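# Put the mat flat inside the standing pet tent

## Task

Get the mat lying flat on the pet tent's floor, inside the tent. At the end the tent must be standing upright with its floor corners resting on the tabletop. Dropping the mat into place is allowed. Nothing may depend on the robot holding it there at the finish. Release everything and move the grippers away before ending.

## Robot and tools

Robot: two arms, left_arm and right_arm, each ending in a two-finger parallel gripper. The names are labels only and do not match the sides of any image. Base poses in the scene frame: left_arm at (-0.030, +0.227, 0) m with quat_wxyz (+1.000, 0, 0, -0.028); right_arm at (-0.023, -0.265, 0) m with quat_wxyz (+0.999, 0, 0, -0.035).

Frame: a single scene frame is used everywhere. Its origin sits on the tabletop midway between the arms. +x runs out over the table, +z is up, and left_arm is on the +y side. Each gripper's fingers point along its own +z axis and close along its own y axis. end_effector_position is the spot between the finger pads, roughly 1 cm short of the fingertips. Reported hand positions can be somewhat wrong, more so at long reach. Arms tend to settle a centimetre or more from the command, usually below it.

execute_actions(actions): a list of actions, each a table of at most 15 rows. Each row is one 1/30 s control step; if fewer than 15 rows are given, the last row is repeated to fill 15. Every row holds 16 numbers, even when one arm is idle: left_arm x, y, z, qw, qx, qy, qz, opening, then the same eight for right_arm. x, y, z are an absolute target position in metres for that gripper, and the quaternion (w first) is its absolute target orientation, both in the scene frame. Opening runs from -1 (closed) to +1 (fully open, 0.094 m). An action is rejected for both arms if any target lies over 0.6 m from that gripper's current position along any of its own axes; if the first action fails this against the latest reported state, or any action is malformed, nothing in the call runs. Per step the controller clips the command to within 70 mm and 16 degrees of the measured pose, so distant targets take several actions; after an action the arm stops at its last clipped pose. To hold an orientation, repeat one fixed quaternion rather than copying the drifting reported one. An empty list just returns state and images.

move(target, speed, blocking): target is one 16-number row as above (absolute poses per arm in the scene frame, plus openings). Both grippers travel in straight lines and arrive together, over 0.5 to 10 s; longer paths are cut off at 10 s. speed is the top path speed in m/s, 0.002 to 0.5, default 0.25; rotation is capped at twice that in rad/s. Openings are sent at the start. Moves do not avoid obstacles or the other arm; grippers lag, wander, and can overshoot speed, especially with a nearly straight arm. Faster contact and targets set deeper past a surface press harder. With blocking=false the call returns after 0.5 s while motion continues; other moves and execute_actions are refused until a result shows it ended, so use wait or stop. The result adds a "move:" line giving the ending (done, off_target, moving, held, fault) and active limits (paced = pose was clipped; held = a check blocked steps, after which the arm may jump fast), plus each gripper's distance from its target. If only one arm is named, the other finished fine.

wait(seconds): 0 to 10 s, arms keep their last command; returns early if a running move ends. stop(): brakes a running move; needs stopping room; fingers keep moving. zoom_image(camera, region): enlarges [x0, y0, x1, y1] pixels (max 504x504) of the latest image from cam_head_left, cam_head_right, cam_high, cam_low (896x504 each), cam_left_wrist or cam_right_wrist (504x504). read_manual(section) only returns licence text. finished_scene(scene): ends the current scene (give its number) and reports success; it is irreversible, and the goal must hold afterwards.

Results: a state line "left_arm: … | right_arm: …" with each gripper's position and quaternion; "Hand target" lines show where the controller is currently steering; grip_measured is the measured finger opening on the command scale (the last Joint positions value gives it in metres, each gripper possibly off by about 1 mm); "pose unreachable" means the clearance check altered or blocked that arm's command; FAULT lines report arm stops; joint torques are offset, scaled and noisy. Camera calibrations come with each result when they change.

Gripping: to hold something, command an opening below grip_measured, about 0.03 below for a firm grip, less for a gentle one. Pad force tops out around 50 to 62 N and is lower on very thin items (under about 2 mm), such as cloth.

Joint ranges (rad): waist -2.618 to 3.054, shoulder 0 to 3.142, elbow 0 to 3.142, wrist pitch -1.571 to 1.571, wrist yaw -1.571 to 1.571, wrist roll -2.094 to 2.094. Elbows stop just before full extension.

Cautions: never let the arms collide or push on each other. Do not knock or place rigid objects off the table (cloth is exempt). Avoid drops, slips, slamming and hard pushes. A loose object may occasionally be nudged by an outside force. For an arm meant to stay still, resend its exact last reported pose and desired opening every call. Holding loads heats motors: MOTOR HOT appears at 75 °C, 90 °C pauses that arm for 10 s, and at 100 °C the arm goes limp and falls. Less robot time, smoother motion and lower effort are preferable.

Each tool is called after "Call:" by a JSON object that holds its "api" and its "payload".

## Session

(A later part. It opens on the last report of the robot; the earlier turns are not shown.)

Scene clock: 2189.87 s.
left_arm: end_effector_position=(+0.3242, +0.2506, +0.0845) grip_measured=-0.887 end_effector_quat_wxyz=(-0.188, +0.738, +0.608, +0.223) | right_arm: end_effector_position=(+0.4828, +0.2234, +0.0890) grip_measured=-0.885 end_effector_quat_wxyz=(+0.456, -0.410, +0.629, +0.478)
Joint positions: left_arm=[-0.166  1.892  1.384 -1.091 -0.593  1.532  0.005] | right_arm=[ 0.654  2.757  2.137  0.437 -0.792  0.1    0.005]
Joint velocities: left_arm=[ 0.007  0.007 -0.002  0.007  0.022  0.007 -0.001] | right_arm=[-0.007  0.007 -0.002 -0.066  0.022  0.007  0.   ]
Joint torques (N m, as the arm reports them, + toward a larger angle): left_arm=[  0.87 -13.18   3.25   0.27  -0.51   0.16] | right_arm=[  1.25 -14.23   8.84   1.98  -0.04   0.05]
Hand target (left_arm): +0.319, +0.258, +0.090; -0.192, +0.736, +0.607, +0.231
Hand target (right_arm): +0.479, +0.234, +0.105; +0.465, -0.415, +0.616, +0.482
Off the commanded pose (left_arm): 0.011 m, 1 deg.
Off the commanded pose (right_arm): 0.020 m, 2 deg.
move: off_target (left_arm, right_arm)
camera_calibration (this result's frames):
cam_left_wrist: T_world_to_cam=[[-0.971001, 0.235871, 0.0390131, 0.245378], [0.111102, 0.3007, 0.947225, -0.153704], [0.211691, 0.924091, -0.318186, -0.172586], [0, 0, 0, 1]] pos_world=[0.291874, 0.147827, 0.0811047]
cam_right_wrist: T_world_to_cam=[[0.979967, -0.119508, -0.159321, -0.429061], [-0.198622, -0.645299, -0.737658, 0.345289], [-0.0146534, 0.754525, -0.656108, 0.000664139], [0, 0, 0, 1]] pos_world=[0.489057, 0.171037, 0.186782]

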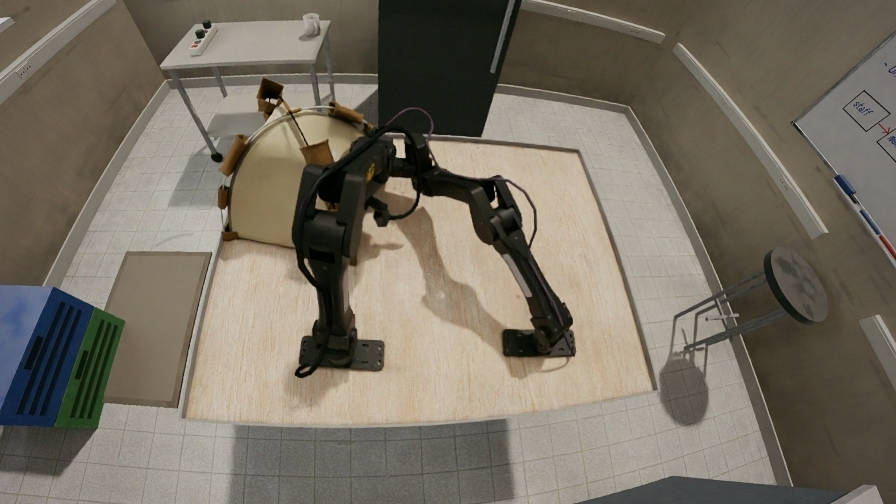

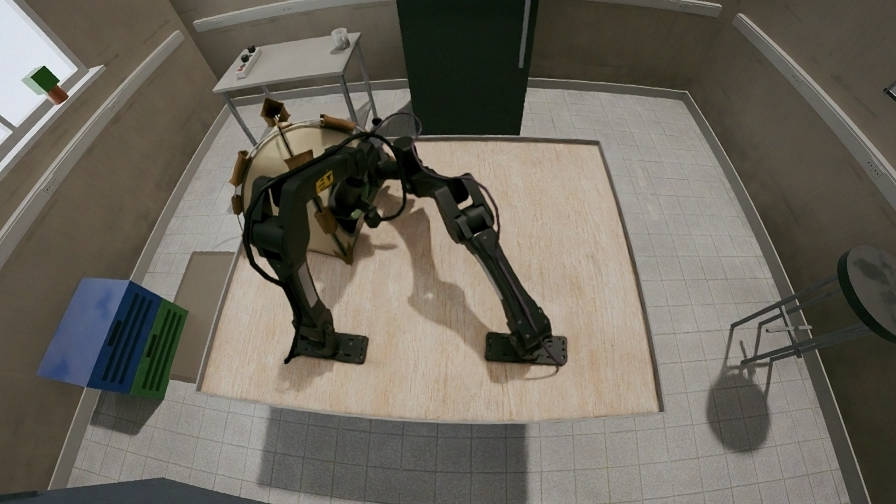

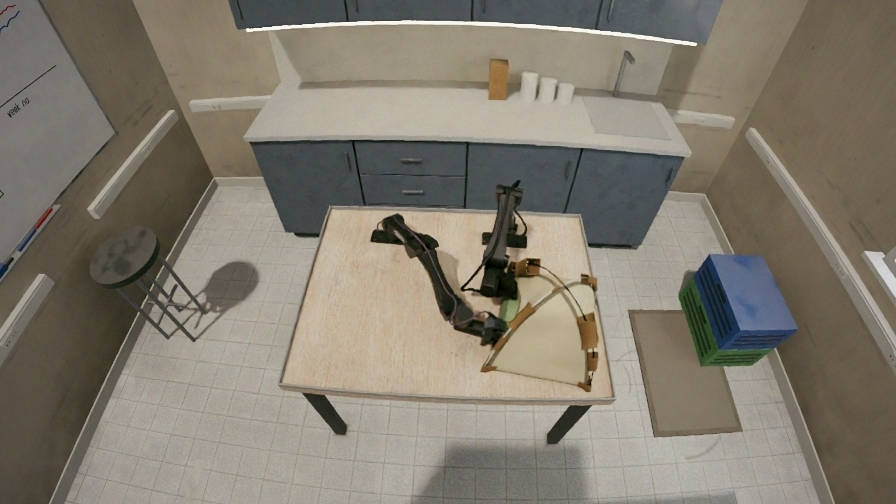

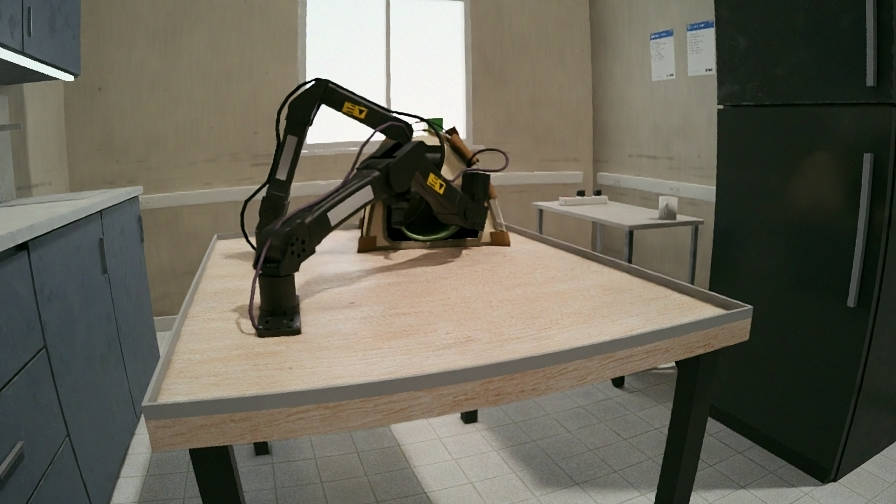

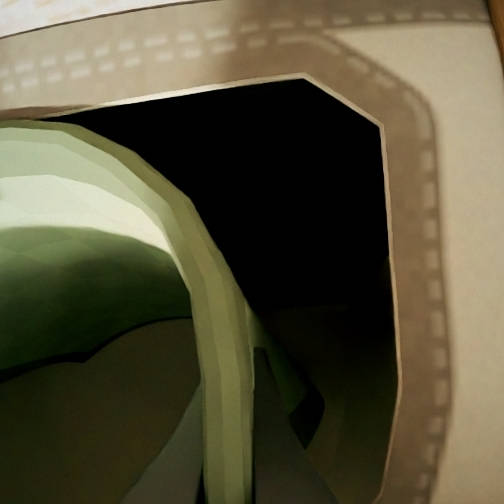

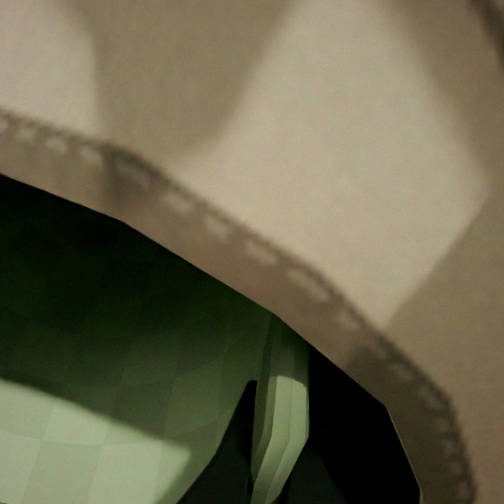

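Call:
{"api": "execute_actions", "payload": {"actions": [[[0.319,0.258,0.090,-0.1913,0.7359,0.6066,0.2320,-0.85, 0.480,0.232,0.105,0.4648,-0.4155,0.6161,0.4813,-0.915],[0.319,0.258,0.090,-0.1913,0.7359,0.6066,0.2320,-0.8, 0.480,0.232,0.105,0.4648,-0.4155,0.6161,0.4813,-0.915],[0.319,0.258,0.090,-0.1913,0.7359,0.6066,0.2320,-0.75, 0.480,0.232,0.105,0.4648,-0.4155,0.6161,0.4813,-0.915],[0.319,0.258,0.090,-0.1913,0.7359,0.6066,0.2320,-0.7, 0.480,0.232,0.105,0.4648,-0.4155,0.6161,0.4813,-0.915],[0.319,0.258,0.090,-0.1913,0.7359,0.6066,0.2320,-0.65, 0.480,0.232,0.105,0.4648,-0.4155,0.6161,0.4813,-0.915],[0.319,0.258,0.090,-0.1913,0.7359,0.6066,0.2320,-0.6, 0.480,0.232,0.105,0.4648,-0.4155,0.6161,0.4813,-0.915]]]}}

Call:
{"api": "move", "payload": {"target": [0.316,0.218,0.140,-0.1913,0.7359,0.6066,0.2320,-0.6, 0.480,0.232,0.105,0.4648,-0.4155,0.6161,0.4813,-0.915], "speed": 0.06}}

Scene clock: 2199.57 s.
left_arm: end_effector_position=(+0.3227, +0.2515, +0.0869) grip_measured=-0.601 end_effector_quat_wxyz=(-0.188, +0.738, +0.607, +0.226) | right_arm: end_effector_position=(+0.4829, +0.2234, +0.0886) grip_measured=-0.885 end_effector_quat_wxyz=(+0.456, -0.409, +0.630, +0.477)
Joint positions: left_arm=[-0.166  1.879  1.375 -1.089 -0.596  1.537  0.019] | right_arm=[ 0.654  2.757  2.138  0.434 -0.791  0.1    0.005]
Joint velocities: left_arm=[ 0.012 -0.017 -0.007 -0.022 -0.022  0.066  0.   ] | right_arm=[ 0.007  0.007 -0.002  0.007  0.022 -0.051  0.   ]
Joint torques (N m, as the arm reports them, + toward a larger angle): left_arm=[  0.92 -11.97   3.97   0.29  -0.48   0.1 ] | right_arm=[  0.94 -14.71   7.98   2.04  -0.12   0.03]
Hand target (left_arm): +0.319, +0.258, +0.090; -0.192, +0.736, +0.607, +0.232
Hand target (right_arm): +0.479, +0.231, +0.105; +0.465, -0.415, +0.616, +0.481
Off the commanded pose (left_arm): 0.008 m, 1 deg.
Off the commanded pose (right_arm): 0.019 m, 2 deg.
camera_calibration (this result's frames):
cam_left_wrist: T_world_to_cam=[[-0.970237, 0.239536, 0.0355453, 0.24277], [0.108216, 0.297572, 0.948546, -0.154509], [0.216633, 0.924161, -0.314637, -0.174263], [0, 0, 0, 1]] pos_world=[0.290016, 0.148873, 0.0831]
cam_right_wrist: T_world_to_cam=[[0.979544, -0.120841, -0.160906, -0.428643], [-0.200671, -0.646133, -0.736372, 0.346061], [-0.014983, 0.753598, -0.657165, 0.000928925], [0, 0, 0, 1]] pos_world=[0.489332, 0.171104, 0.186469]

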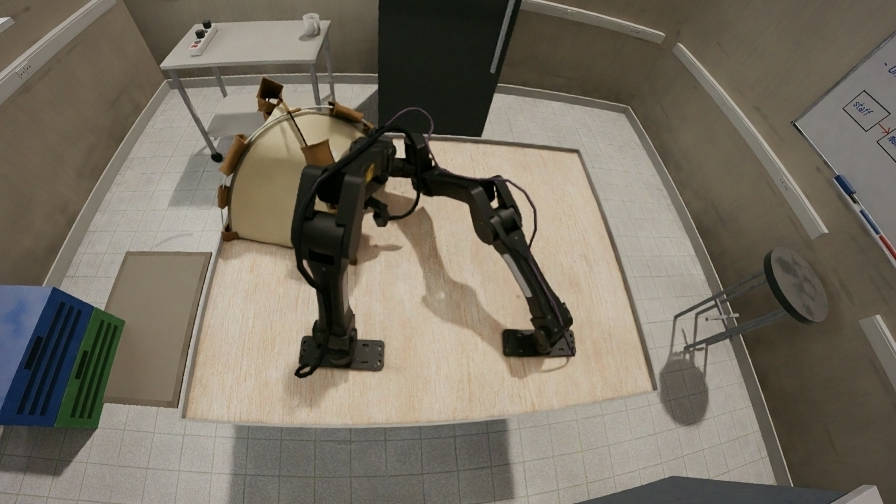

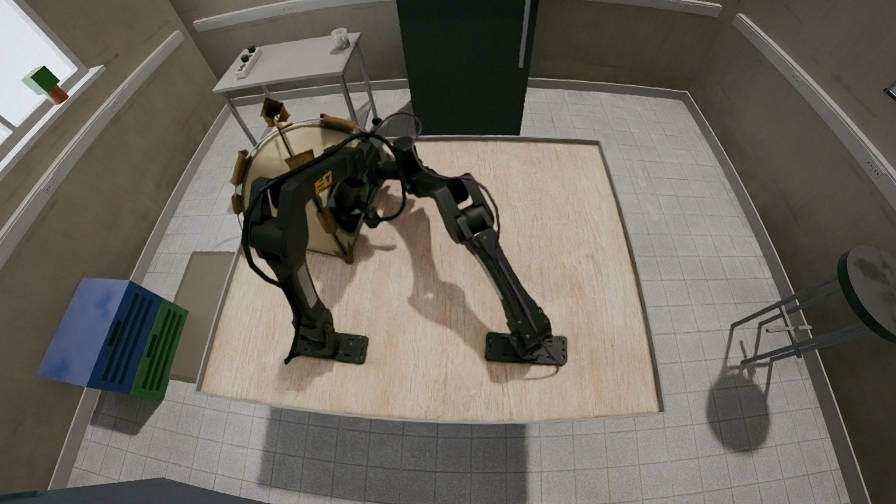

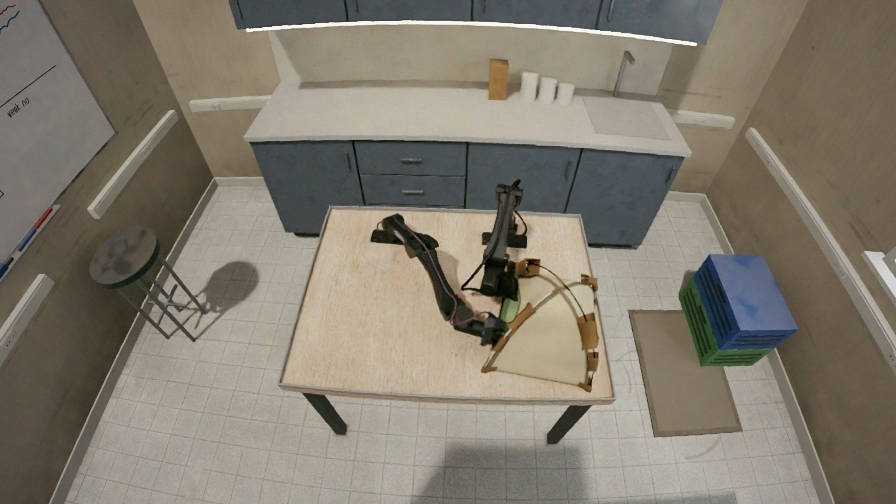

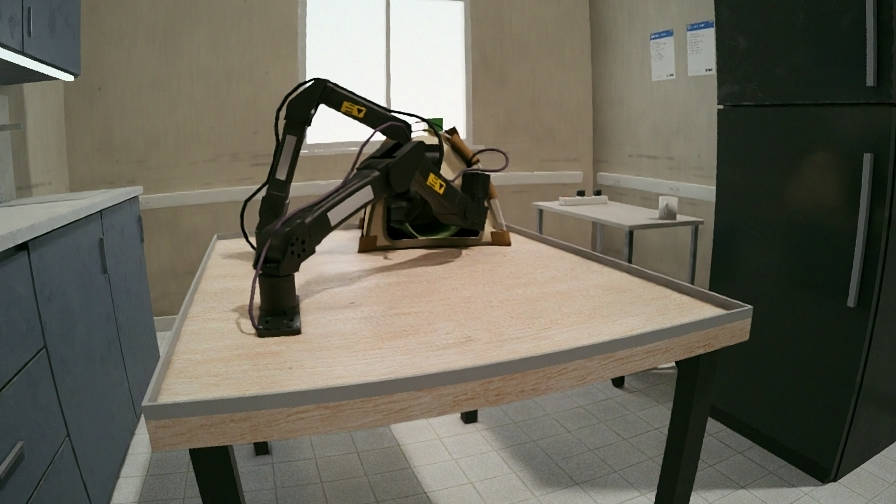

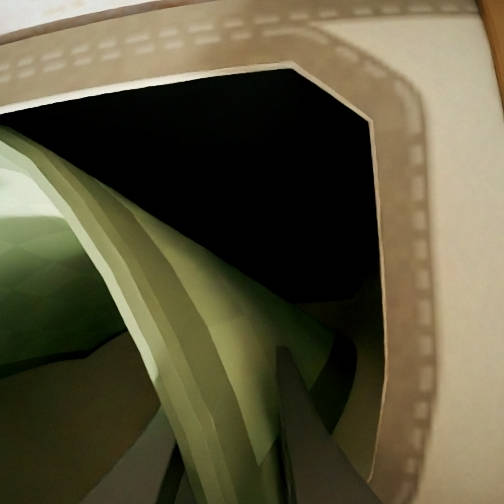

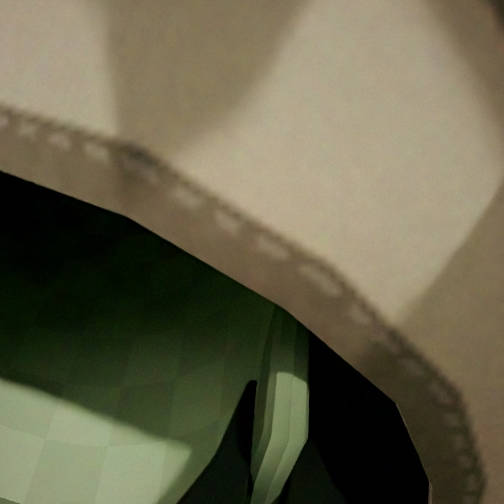

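Scene clock: 2201.13 s.
left_arm: end_effector_position=(+0.3163, +0.2195, +0.1325) grip_measured=-0.601 end_effector_quat_wxyz=(-0.191, +0.737, +0.607, +0.228) | right_arm: end_effector_position=(+0.4829, +0.2234, +0.0886) grip_measured=-0.885 end_effector_quat_wxyz=(+0.456, -0.409, +0.630, +0.477)
Joint positions: left_arm=[-0.263  1.879  1.555 -1.339 -0.596  1.417  0.019] | right_arm=[ 0.654  2.757  2.138  0.434 -0.791  0.1    0.005]
Joint velocities: left_arm=[-0.002 -0.007 -0.017 -0.022 -0.022 -0.066  0.   ] | right_arm=[ 0.002 -0.012  0.002  0.022 -0.007 -0.022 -0.   ]
Joint torques (N m, as the arm reports them, + toward a larger angle): left_arm=[ -0.62 -10.44   8.35  -0.15  -0.43  -0.06] | right_arm=[  0.9  -14.69   8.13   2.01  -0.13   0.03]
Hand target (left_arm): +0.317, +0.218, +0.140; -0.190, +0.736, +0.606, +0.233
Hand target (right_arm): +0.479, +0.232, +0.105; +0.465, -0.415, +0.616, +0.481
Off the commanded pose (left_arm): 0.008 m, 1 deg.
Off the commanded pose (right_arm): 0.019 m, 2 deg.
move: off_target (right_arm)
camera_calibration (this result's frames):
cam_left_wrist: T_world_to_cam=[[-0.970667, 0.237404, 0.0380151, 0.242911], [0.108623, 0.291965, 0.950241, -0.186623], [0.214492, 0.926497, -0.309188, -0.129508], [0, 0, 0, 1]] pos_world=[0.283836, 0.116808, 0.12806]
cam_right_wrist: T_world_to_cam=[[0.979544, -0.120841, -0.160906, -0.428643], [-0.200671, -0.646133, -0.736372, 0.346061], [-0.014983, 0.753598, -0.657165, 0.000928925], [0, 0, 0, 1]] pos_world=[0.489332, 0.171104, 0.186469]

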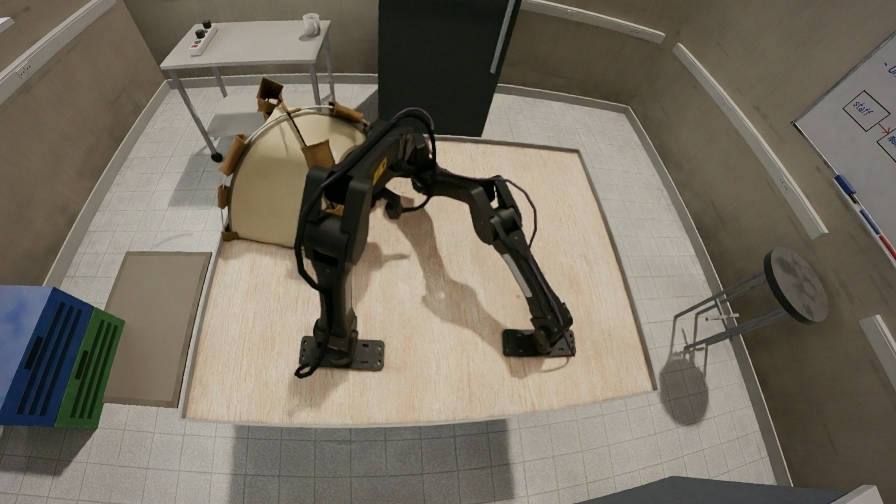

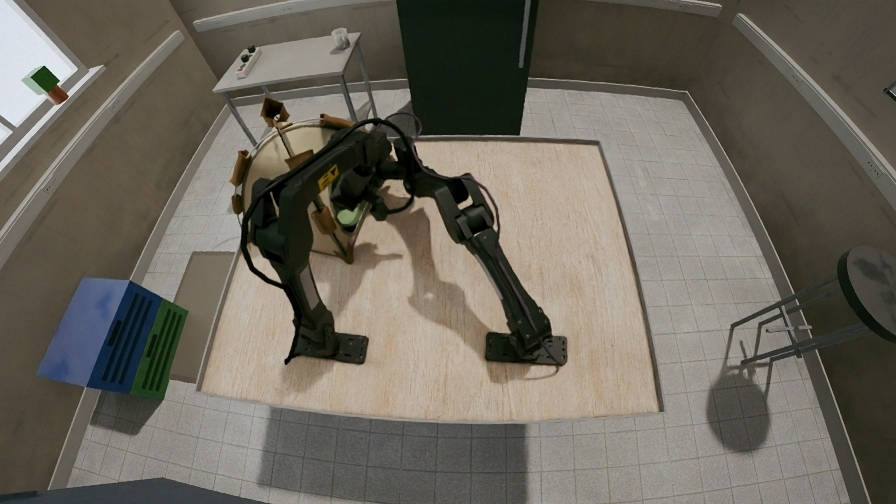

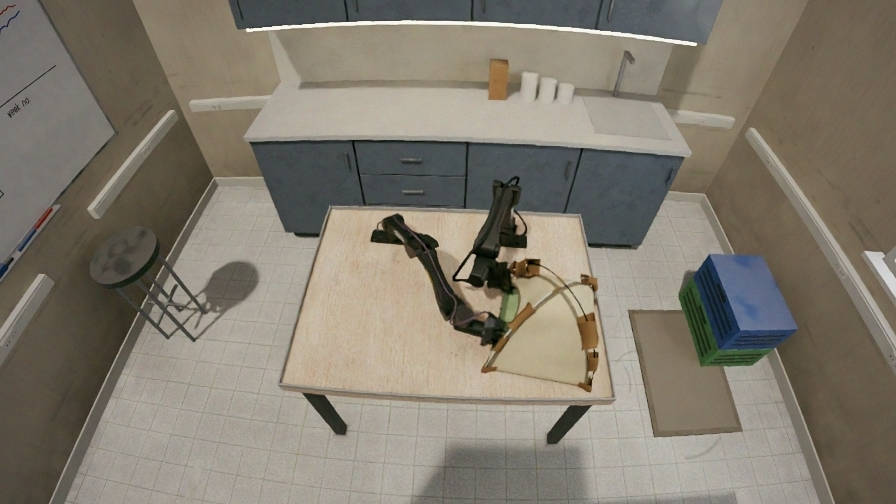

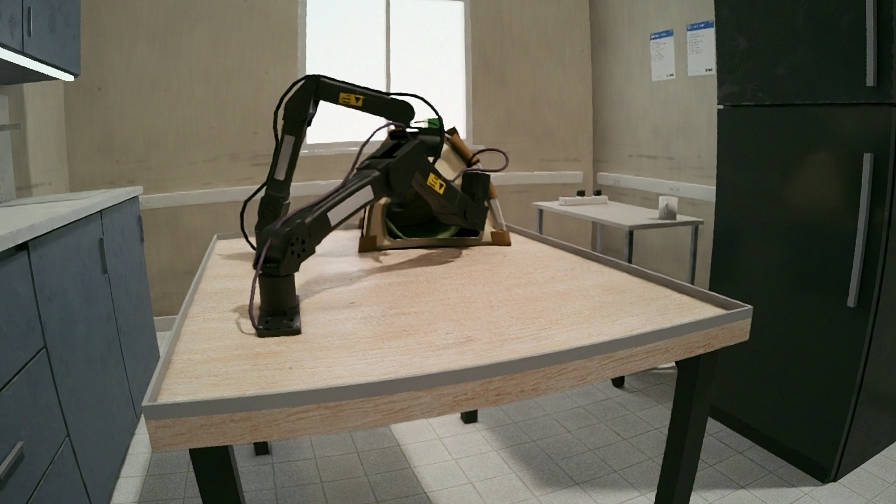

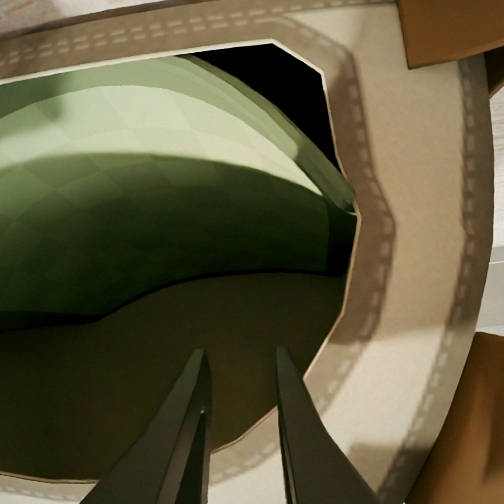

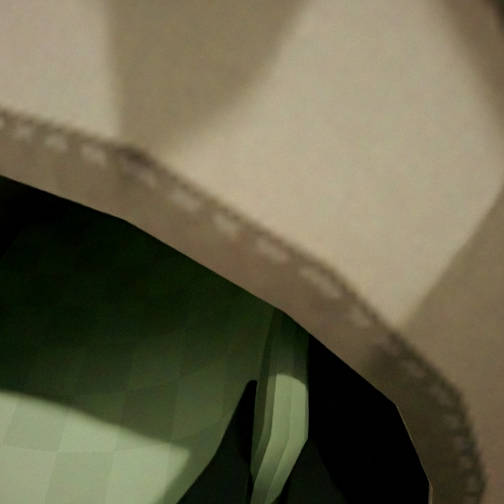

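Call:
{"api": "move", "payload": {"target": [0.316,0.218,0.140,-0.1913,0.7359,0.6066,0.2320,-0.95, 0.498,0.232,0.100,0.4648,-0.4155,0.6161,0.4813,-0.915], "speed": 0.03}}

Scene clock: 2205.43 s.
left_arm: end_effector_position=(+0.3154, +0.2197, +0.1325) grip_measured=-0.949 end_effector_quat_wxyz=(-0.192, +0.737, +0.607, +0.227) | right_arm: end_effector_position=(+0.4947, +0.2320, +0.0867) grip_measured=-0.885 end_effector_quat_wxyz=(+0.458, -0.411, +0.626, +0.479)
Joint positions: left_arm=[-0.263  1.879  1.555 -1.343 -0.596  1.414  0.002] | right_arm=[ 0.654  2.85   2.312  0.364 -0.797  0.1    0.005]
Joint velocities: left_arm=[-0.012 -0.012 -0.012 -0.037  0.037 -0.007  0.   ] | right_arm=[ 0.012  0.022  0.012 -0.037  0.051  0.007 -0.001]
Joint torques (N m, as the arm reports them, + toward a larger angle): left_arm=[ -0.6  -10.67   8.01  -0.14  -0.42  -0.09] | right_arm=[ -0.38 -14.66   8.96   1.91  -0.23   0.01]
Hand target (left_arm): +0.316, +0.218, +0.140; -0.191, +0.736, +0.606, +0.232
Hand target (right_arm): +0.497, +0.232, +0.100; +0.465, -0.415, +0.616, +0.481
Off the commanded pose (left_arm): 0.008 m, 1 deg.
Off the commanded pose (right_arm): 0.014 m, 1 deg.
move: off_target (right_arm)
camera_calibration (this result's frames):
cam_left_wrist: T_world_to_cam=[[-0.971006, 0.235531, 0.0409, 0.242137], [0.110647, 0.291144, 0.950259, -0.187155], [0.211908, 0.927233, -0.308763, -0.128963], [0, 0, 0, 1]] pos_world=[0.283153, 0.117037, 0.128123]
cam_right_wrist: T_world_to_cam=[[0.981469, -0.114292, -0.153802, -0.442537], [-0.191108, -0.642406, -0.742154, 0.347506], [-0.0139812, 0.757794, -0.652344, -0.0085598], [0, 0, 0, 1]] pos_world=[0.500628, 0.179148, 0.184256]

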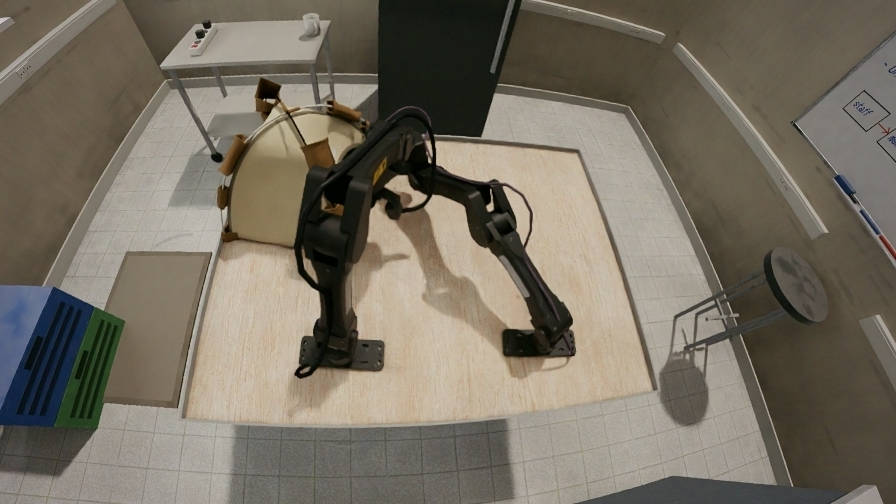

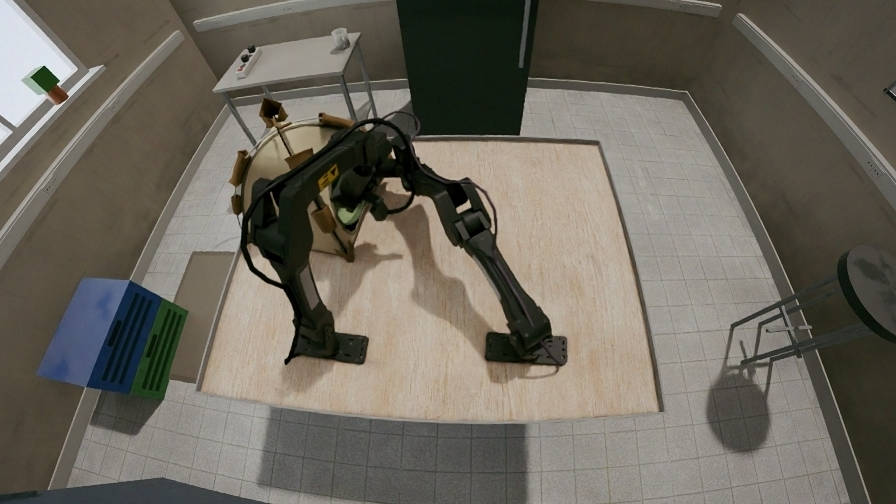

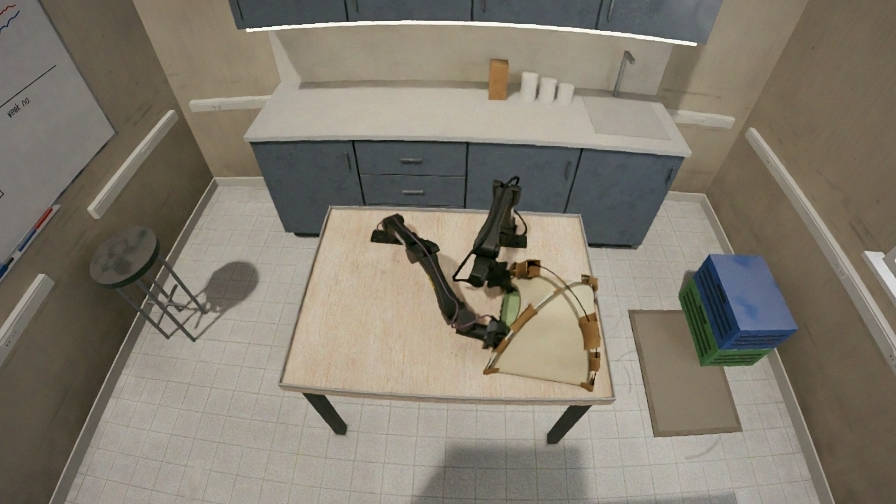

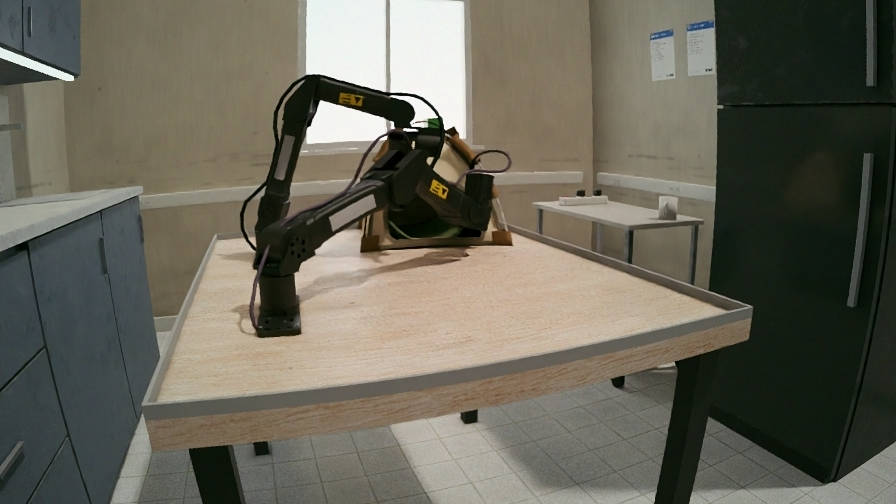

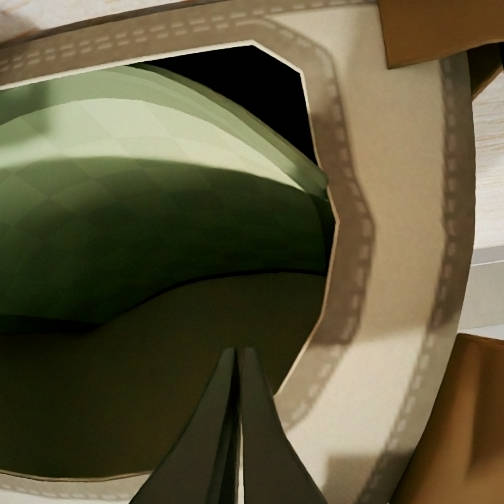

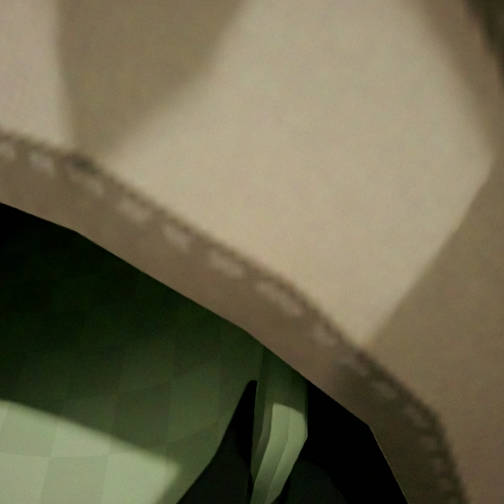

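Call:
{"api": "zoom_image", "payload": {"camera": "cam_high", "region": [450, 240, 630, 410]}}

Region (450, 240, 630, 410) of cam_high's 896x504 image, scaled by 2.800, with more detail than that image has.

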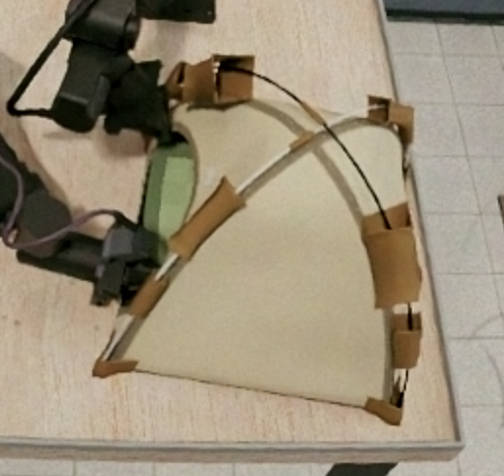

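Call:
{"api": "move", "payload": {"target": [0.312,0.246,0.036,-0.1913,0.7359,0.6066,0.2320,-0.95, 0.498,0.232,0.100,0.4648,-0.4155,0.6161,0.4813,-0.915], "speed": 0.06}}

Scene clock: 2225.83 s.
left_arm: end_effector_position=(+0.3176, +0.2396, +0.0475) grip_measured=-0.949 end_effector_quat_wxyz=(-0.172, +0.734, +0.612, +0.240) | right_arm: end_effector_position=(+0.4945, +0.2320, +0.0850) grip_measured=-0.885 end_effector_quat_wxyz=(+0.456, -0.411, +0.628, +0.479)
Joint positions: left_arm=[-0.205  1.895  1.23  -0.911 -0.599  1.488  0.002] | right_arm=[ 0.654  2.852  2.313  0.357 -0.798  0.1    0.005]
Joint velocities: left_arm=[-0.012 -0.002 -0.017  0.007 -0.022 -0.081 -0.   ] | right_arm=[-0.017  0.007 -0.002 -0.022 -0.037 -0.037  0.001]
Joint torques (N m, as the arm reports them, + toward a larger angle): left_arm=[ 0.88 -8.5   3.69  0.3  -0.43  0.08] | right_arm=[ -0.43 -14.57   8.97   1.91  -0.24   0.  ]
Hand target (left_arm): +0.310, +0.246, +0.037; -0.192, +0.736, +0.607, +0.231
Hand target (right_arm): +0.498, +0.232, +0.100; +0.465, -0.415, +0.616, +0.481
Off the commanded pose (left_arm): 0.014 m, 3 deg.
Off the commanded pose (right_arm): 0.015 m, 2 deg.
move: off_target (left_arm, right_arm)
camera_calibration (this result's frames):
cam_left_wrist: T_world_to_cam=[[-0.971072, 0.238626, -0.00870652, 0.244707], [0.0663698, 0.304753, 0.950116, -0.101569], [0.229376, 0.922054, -0.311775, -0.178209], [0, 0, 0, 1]] pos_world=[0.285246, 0.136879, 0.0430718]
cam_right_wrist: T_world_to_cam=[[0.980698, -0.114097, -0.158787, -0.441803], [-0.194686, -0.645116, -0.738866, 0.34828], [-0.0181338, 0.755518, -0.654877, -0.00684126], [0, 0, 0, 1]] pos_world=[0.500956, 0.179442, 0.1827]

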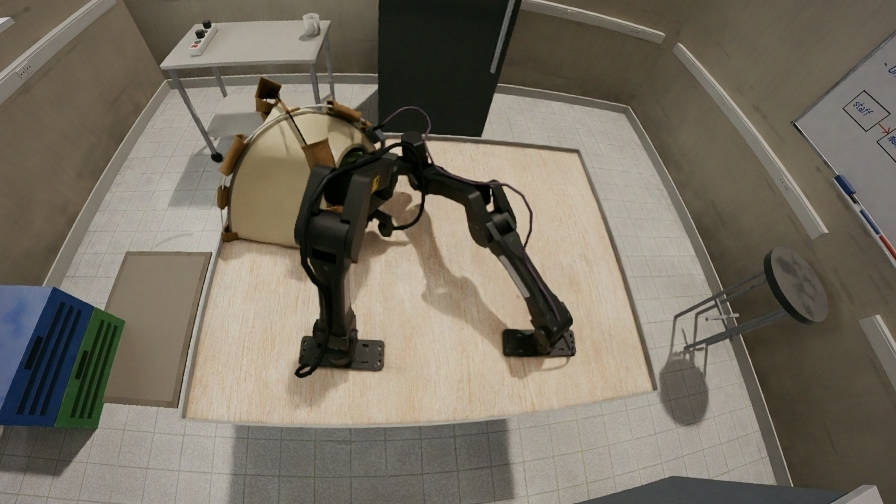

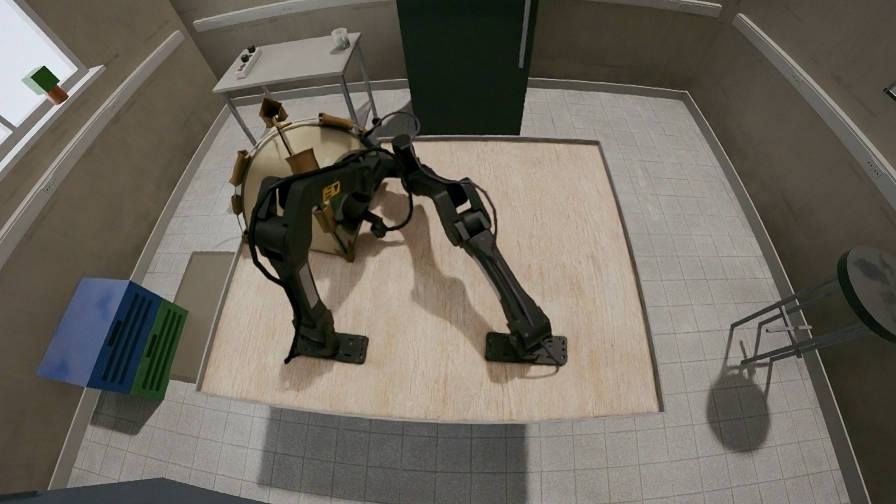

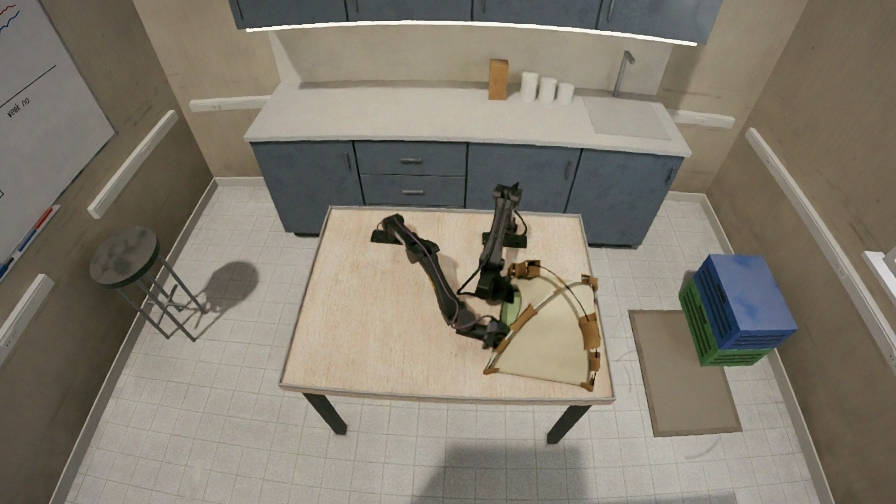

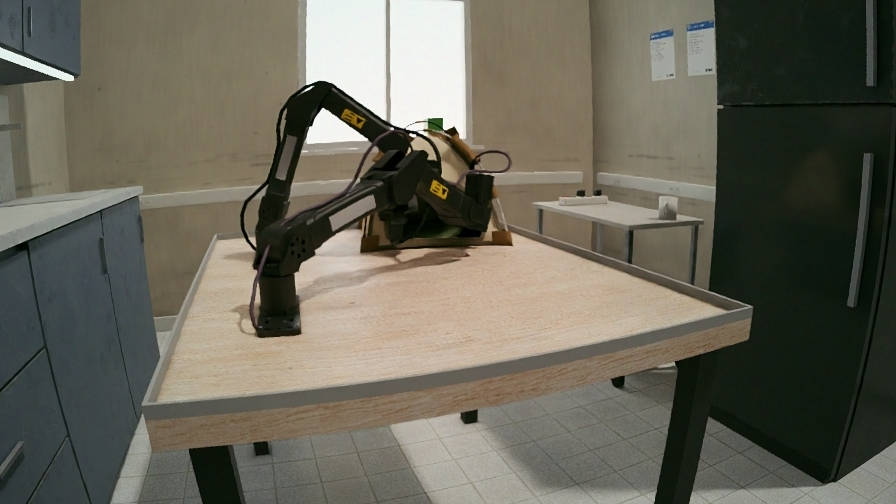

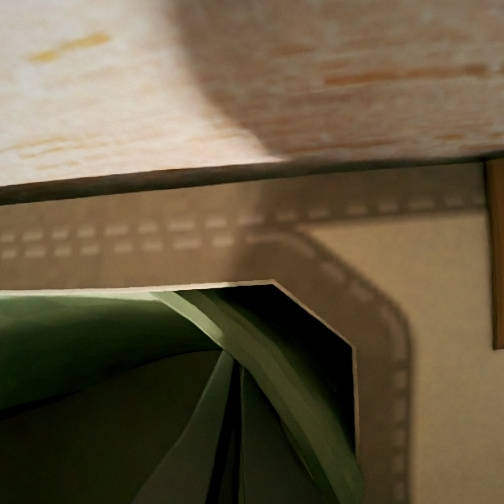

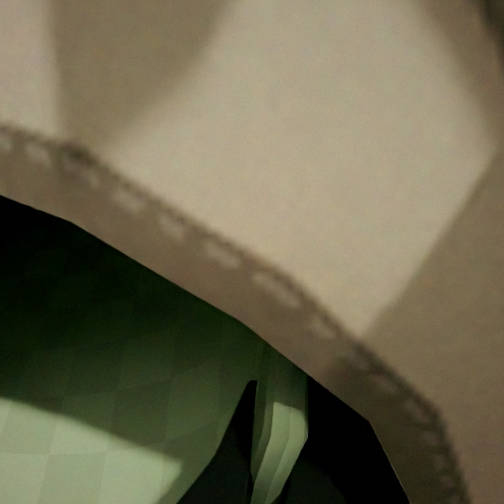

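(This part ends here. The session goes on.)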